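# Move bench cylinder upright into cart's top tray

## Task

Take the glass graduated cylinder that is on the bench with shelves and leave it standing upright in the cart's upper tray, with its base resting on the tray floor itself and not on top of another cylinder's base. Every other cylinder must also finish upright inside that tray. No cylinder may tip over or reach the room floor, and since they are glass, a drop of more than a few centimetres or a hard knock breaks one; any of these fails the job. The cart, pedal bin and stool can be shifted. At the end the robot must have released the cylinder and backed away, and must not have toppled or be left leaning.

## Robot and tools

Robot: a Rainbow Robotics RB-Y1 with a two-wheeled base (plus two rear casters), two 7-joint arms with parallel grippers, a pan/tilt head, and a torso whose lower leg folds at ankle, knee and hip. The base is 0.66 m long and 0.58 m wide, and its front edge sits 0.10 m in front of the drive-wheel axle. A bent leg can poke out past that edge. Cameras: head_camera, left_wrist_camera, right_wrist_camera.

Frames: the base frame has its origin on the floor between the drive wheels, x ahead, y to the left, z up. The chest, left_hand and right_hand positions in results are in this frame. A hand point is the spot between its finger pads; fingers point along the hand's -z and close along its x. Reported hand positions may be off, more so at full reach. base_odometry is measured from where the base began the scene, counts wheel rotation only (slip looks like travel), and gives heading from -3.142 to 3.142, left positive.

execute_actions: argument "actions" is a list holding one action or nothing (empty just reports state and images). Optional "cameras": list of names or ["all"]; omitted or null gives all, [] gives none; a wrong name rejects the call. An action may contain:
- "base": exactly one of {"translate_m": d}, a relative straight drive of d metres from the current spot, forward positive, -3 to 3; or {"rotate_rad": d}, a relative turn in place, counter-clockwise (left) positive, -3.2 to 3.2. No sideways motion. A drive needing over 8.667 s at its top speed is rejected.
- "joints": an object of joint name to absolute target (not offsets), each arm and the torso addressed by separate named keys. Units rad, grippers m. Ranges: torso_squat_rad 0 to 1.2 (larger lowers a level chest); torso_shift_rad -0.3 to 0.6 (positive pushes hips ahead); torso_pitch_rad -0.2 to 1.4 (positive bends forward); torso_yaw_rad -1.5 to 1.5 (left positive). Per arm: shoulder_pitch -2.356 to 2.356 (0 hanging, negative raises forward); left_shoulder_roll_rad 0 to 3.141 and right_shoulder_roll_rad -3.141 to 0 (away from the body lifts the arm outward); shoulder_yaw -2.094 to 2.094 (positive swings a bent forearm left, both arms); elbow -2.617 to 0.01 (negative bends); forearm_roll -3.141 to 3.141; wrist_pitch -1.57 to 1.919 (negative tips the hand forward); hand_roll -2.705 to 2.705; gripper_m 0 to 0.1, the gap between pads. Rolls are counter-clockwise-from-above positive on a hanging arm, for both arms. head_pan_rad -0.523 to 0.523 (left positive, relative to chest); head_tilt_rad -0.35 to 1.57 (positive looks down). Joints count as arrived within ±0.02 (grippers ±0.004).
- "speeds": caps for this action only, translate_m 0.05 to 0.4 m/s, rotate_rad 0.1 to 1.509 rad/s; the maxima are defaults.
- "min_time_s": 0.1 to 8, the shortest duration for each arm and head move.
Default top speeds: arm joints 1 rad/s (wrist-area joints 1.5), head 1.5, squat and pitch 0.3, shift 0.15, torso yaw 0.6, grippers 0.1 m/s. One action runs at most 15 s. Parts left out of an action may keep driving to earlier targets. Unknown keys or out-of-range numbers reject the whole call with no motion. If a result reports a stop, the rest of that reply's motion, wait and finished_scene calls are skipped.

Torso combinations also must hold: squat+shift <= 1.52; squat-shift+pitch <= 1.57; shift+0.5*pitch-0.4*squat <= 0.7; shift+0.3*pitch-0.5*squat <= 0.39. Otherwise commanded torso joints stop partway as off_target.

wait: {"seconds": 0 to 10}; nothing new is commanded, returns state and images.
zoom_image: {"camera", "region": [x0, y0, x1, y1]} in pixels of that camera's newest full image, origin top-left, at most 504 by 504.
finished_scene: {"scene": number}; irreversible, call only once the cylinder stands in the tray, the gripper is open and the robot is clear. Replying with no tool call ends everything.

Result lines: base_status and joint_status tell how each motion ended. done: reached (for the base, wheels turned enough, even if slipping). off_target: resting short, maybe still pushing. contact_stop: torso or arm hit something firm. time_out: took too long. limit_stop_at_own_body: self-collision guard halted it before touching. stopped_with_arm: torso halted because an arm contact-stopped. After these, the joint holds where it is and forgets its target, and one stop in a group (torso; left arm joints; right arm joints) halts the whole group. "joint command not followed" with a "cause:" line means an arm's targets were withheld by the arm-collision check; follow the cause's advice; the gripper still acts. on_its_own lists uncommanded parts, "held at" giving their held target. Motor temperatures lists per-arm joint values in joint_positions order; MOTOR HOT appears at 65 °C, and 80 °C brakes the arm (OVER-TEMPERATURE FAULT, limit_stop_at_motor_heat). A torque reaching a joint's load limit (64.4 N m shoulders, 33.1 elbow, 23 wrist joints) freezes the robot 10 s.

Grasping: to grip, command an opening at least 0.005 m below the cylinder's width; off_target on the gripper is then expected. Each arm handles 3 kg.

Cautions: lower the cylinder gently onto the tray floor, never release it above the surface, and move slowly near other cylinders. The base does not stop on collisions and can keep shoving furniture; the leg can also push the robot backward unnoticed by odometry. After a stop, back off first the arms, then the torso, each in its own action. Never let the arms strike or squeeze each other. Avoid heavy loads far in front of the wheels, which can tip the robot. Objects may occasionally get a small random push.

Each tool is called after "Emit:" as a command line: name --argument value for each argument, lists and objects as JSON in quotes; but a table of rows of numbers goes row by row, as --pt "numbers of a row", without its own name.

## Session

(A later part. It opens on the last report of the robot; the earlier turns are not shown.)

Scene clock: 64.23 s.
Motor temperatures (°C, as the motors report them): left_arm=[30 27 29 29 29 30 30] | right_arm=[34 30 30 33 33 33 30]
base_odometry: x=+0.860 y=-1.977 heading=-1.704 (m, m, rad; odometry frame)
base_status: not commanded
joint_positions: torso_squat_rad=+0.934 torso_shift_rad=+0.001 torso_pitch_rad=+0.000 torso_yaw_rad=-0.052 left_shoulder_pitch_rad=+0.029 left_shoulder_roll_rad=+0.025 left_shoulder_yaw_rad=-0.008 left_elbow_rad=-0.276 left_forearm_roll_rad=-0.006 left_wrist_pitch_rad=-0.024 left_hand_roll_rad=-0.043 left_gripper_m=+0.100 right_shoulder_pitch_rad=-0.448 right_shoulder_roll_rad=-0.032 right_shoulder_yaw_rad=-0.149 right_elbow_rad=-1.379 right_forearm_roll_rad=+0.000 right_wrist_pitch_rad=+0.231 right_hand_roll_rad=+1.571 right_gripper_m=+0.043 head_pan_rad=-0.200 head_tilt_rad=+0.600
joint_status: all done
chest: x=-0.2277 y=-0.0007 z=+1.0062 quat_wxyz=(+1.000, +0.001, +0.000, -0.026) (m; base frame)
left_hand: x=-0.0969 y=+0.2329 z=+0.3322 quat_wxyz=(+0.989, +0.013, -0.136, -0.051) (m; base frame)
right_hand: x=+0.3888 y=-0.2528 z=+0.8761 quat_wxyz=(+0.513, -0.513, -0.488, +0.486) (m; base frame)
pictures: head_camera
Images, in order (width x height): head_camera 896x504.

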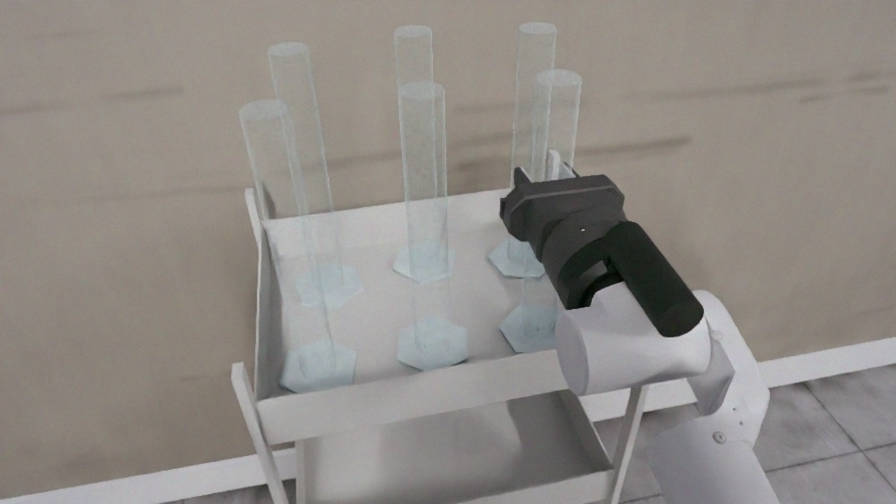

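Touchdown. Release.

Emit:
execute_actions --actions '[{"joints":{"right_gripper_m":0.085}}]' --cameras '["head_camera","right_wrist_camera"]'

Scene clock: 65.47 s.
Motor temperatures (°C, as the motors report them): left_arm=[30 27 29 29 29 30 30] | right_arm=[34 30 30 33 33 33 30]
base_odometry: x=+0.860 y=-1.977 heading=-1.704 (m, m, rad; odometry frame)
base_status: not commanded
joint_positions: torso_squat_rad=+0.934 torso_shift_rad=+0.001 torso_pitch_rad=+0.000 torso_yaw_rad=-0.052 left_shoulder_pitch_rad=+0.029 left_shoulder_roll_rad=+0.025 left_shoulder_yaw_rad=-0.008 left_elbow_rad=-0.276 left_forearm_roll_rad=-0.006 left_wrist_pitch_rad=-0.024 left_hand_roll_rad=-0.043 left_gripper_m=+0.100 right_shoulder_pitch_rad=-0.448 right_shoulder_roll_rad=-0.032 right_shoulder_yaw_rad=-0.149 right_elbow_rad=-1.378 right_forearm_roll_rad=+0.000 right_wrist_pitch_rad=+0.231 right_hand_roll_rad=+1.571 right_gripper_m=+0.085 head_pan_rad=-0.200 head_tilt_rad=+0.600
joint_status: all done
chest: x=-0.2277 y=-0.0007 z=+1.0062 quat_wxyz=(+1.000, +0.001, +0.000, -0.026) (m; base frame)
left_hand: x=-0.0969 y=+0.2329 z=+0.3322 quat_wxyz=(+0.989, +0.013, -0.136, -0.051) (m; base frame)
right_hand: x=+0.3888 y=-0.2528 z=+0.8758 quat_wxyz=(+0.513, -0.513, -0.487, +0.486) (m; base frame)
pictures: head_camera, right_wrist_camera
Images, in order (width x height): head_camera 896x504, right_wrist_camera 644x364.

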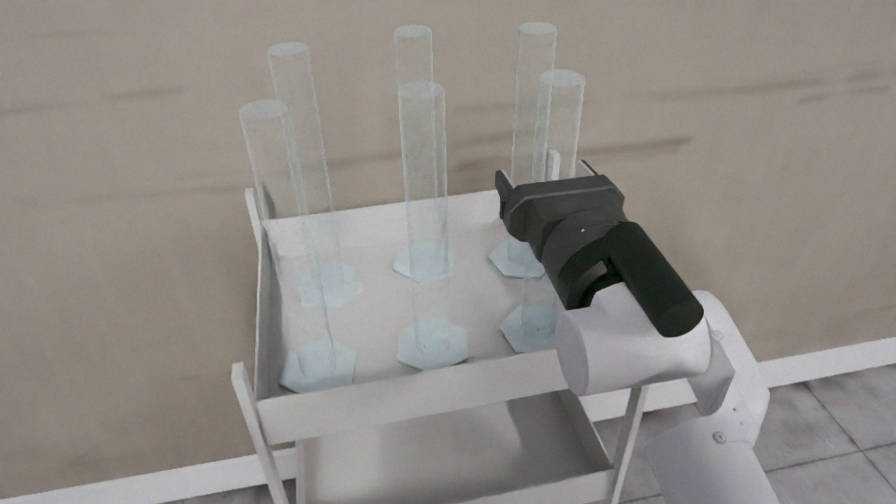

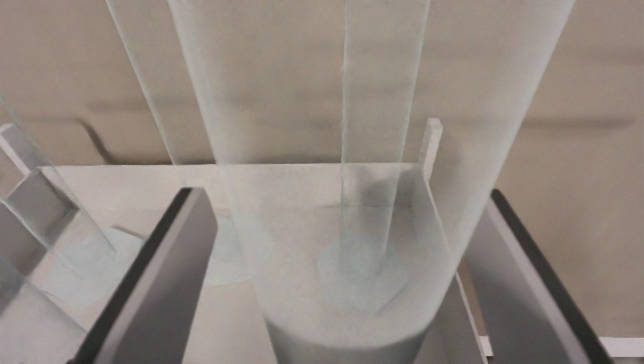

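Emit:
execute_actions --actions '[{"base":{"translate_m":-0.6},"joints":{"head_tilt_rad":0.45}}]' --cameras '["head_camera"]'

Scene clock: 69.03 s.
Motor temperatures (°C, as the motors report them): left_arm=[30 27 29 29 29 30 30] | right_arm=[34 30 30 33 33 33 30]
base_odometry: x=+0.939 y=-1.382 heading=-1.703 (m, m, rad; odometry frame)
base_status: done
joint_positions: torso_squat_rad=+0.934 torso_shift_rad=+0.001 torso_pitch_rad=+0.000 torso_yaw_rad=-0.052 left_shoulder_pitch_rad=+0.029 left_shoulder_roll_rad=+0.025 left_shoulder_yaw_rad=-0.008 left_elbow_rad=-0.276 left_forearm_roll_rad=-0.006 left_wrist_pitch_rad=-0.024 left_hand_roll_rad=-0.043 left_gripper_m=+0.100 right_shoulder_pitch_rad=-0.448 right_shoulder_roll_rad=-0.032 right_shoulder_yaw_rad=-0.149 right_elbow_rad=-1.378 right_forearm_roll_rad=+0.000 right_wrist_pitch_rad=+0.231 right_hand_roll_rad=+1.571 right_gripper_m=+0.085 head_pan_rad=-0.200 head_tilt_rad=+0.450
joint_status: all done
chest: x=-0.2276 y=-0.0007 z=+1.0062 quat_wxyz=(+1.000, +0.001, +0.000, -0.026) (m; base frame)
left_hand: x=-0.0971 y=+0.2329 z=+0.3322 quat_wxyz=(+0.989, +0.013, -0.136, -0.051) (m; base frame)
right_hand: x=+0.3887 y=-0.2528 z=+0.8755 quat_wxyz=(+0.513, -0.512, -0.487, +0.487) (m; base frame)
pictures: head_camera
Images, in order (width x height): head_camera 896x504.

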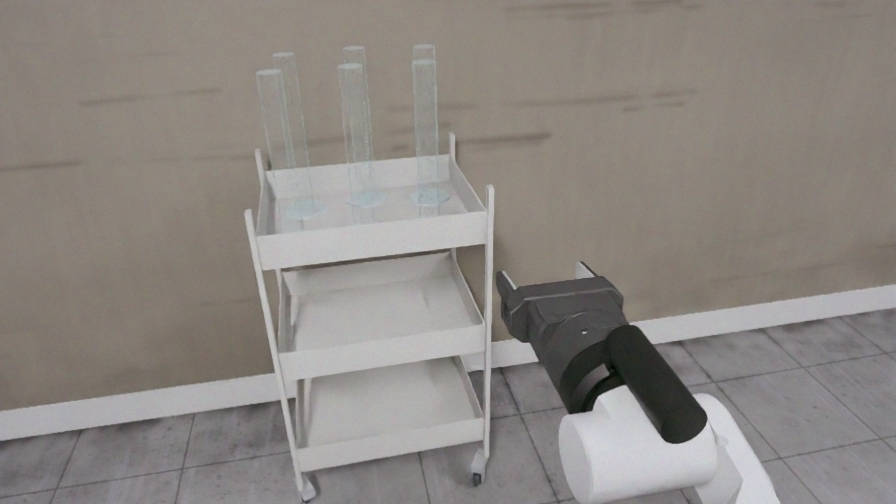

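Emit:
finished_scene --scene 2

The scene is finished: the task was done.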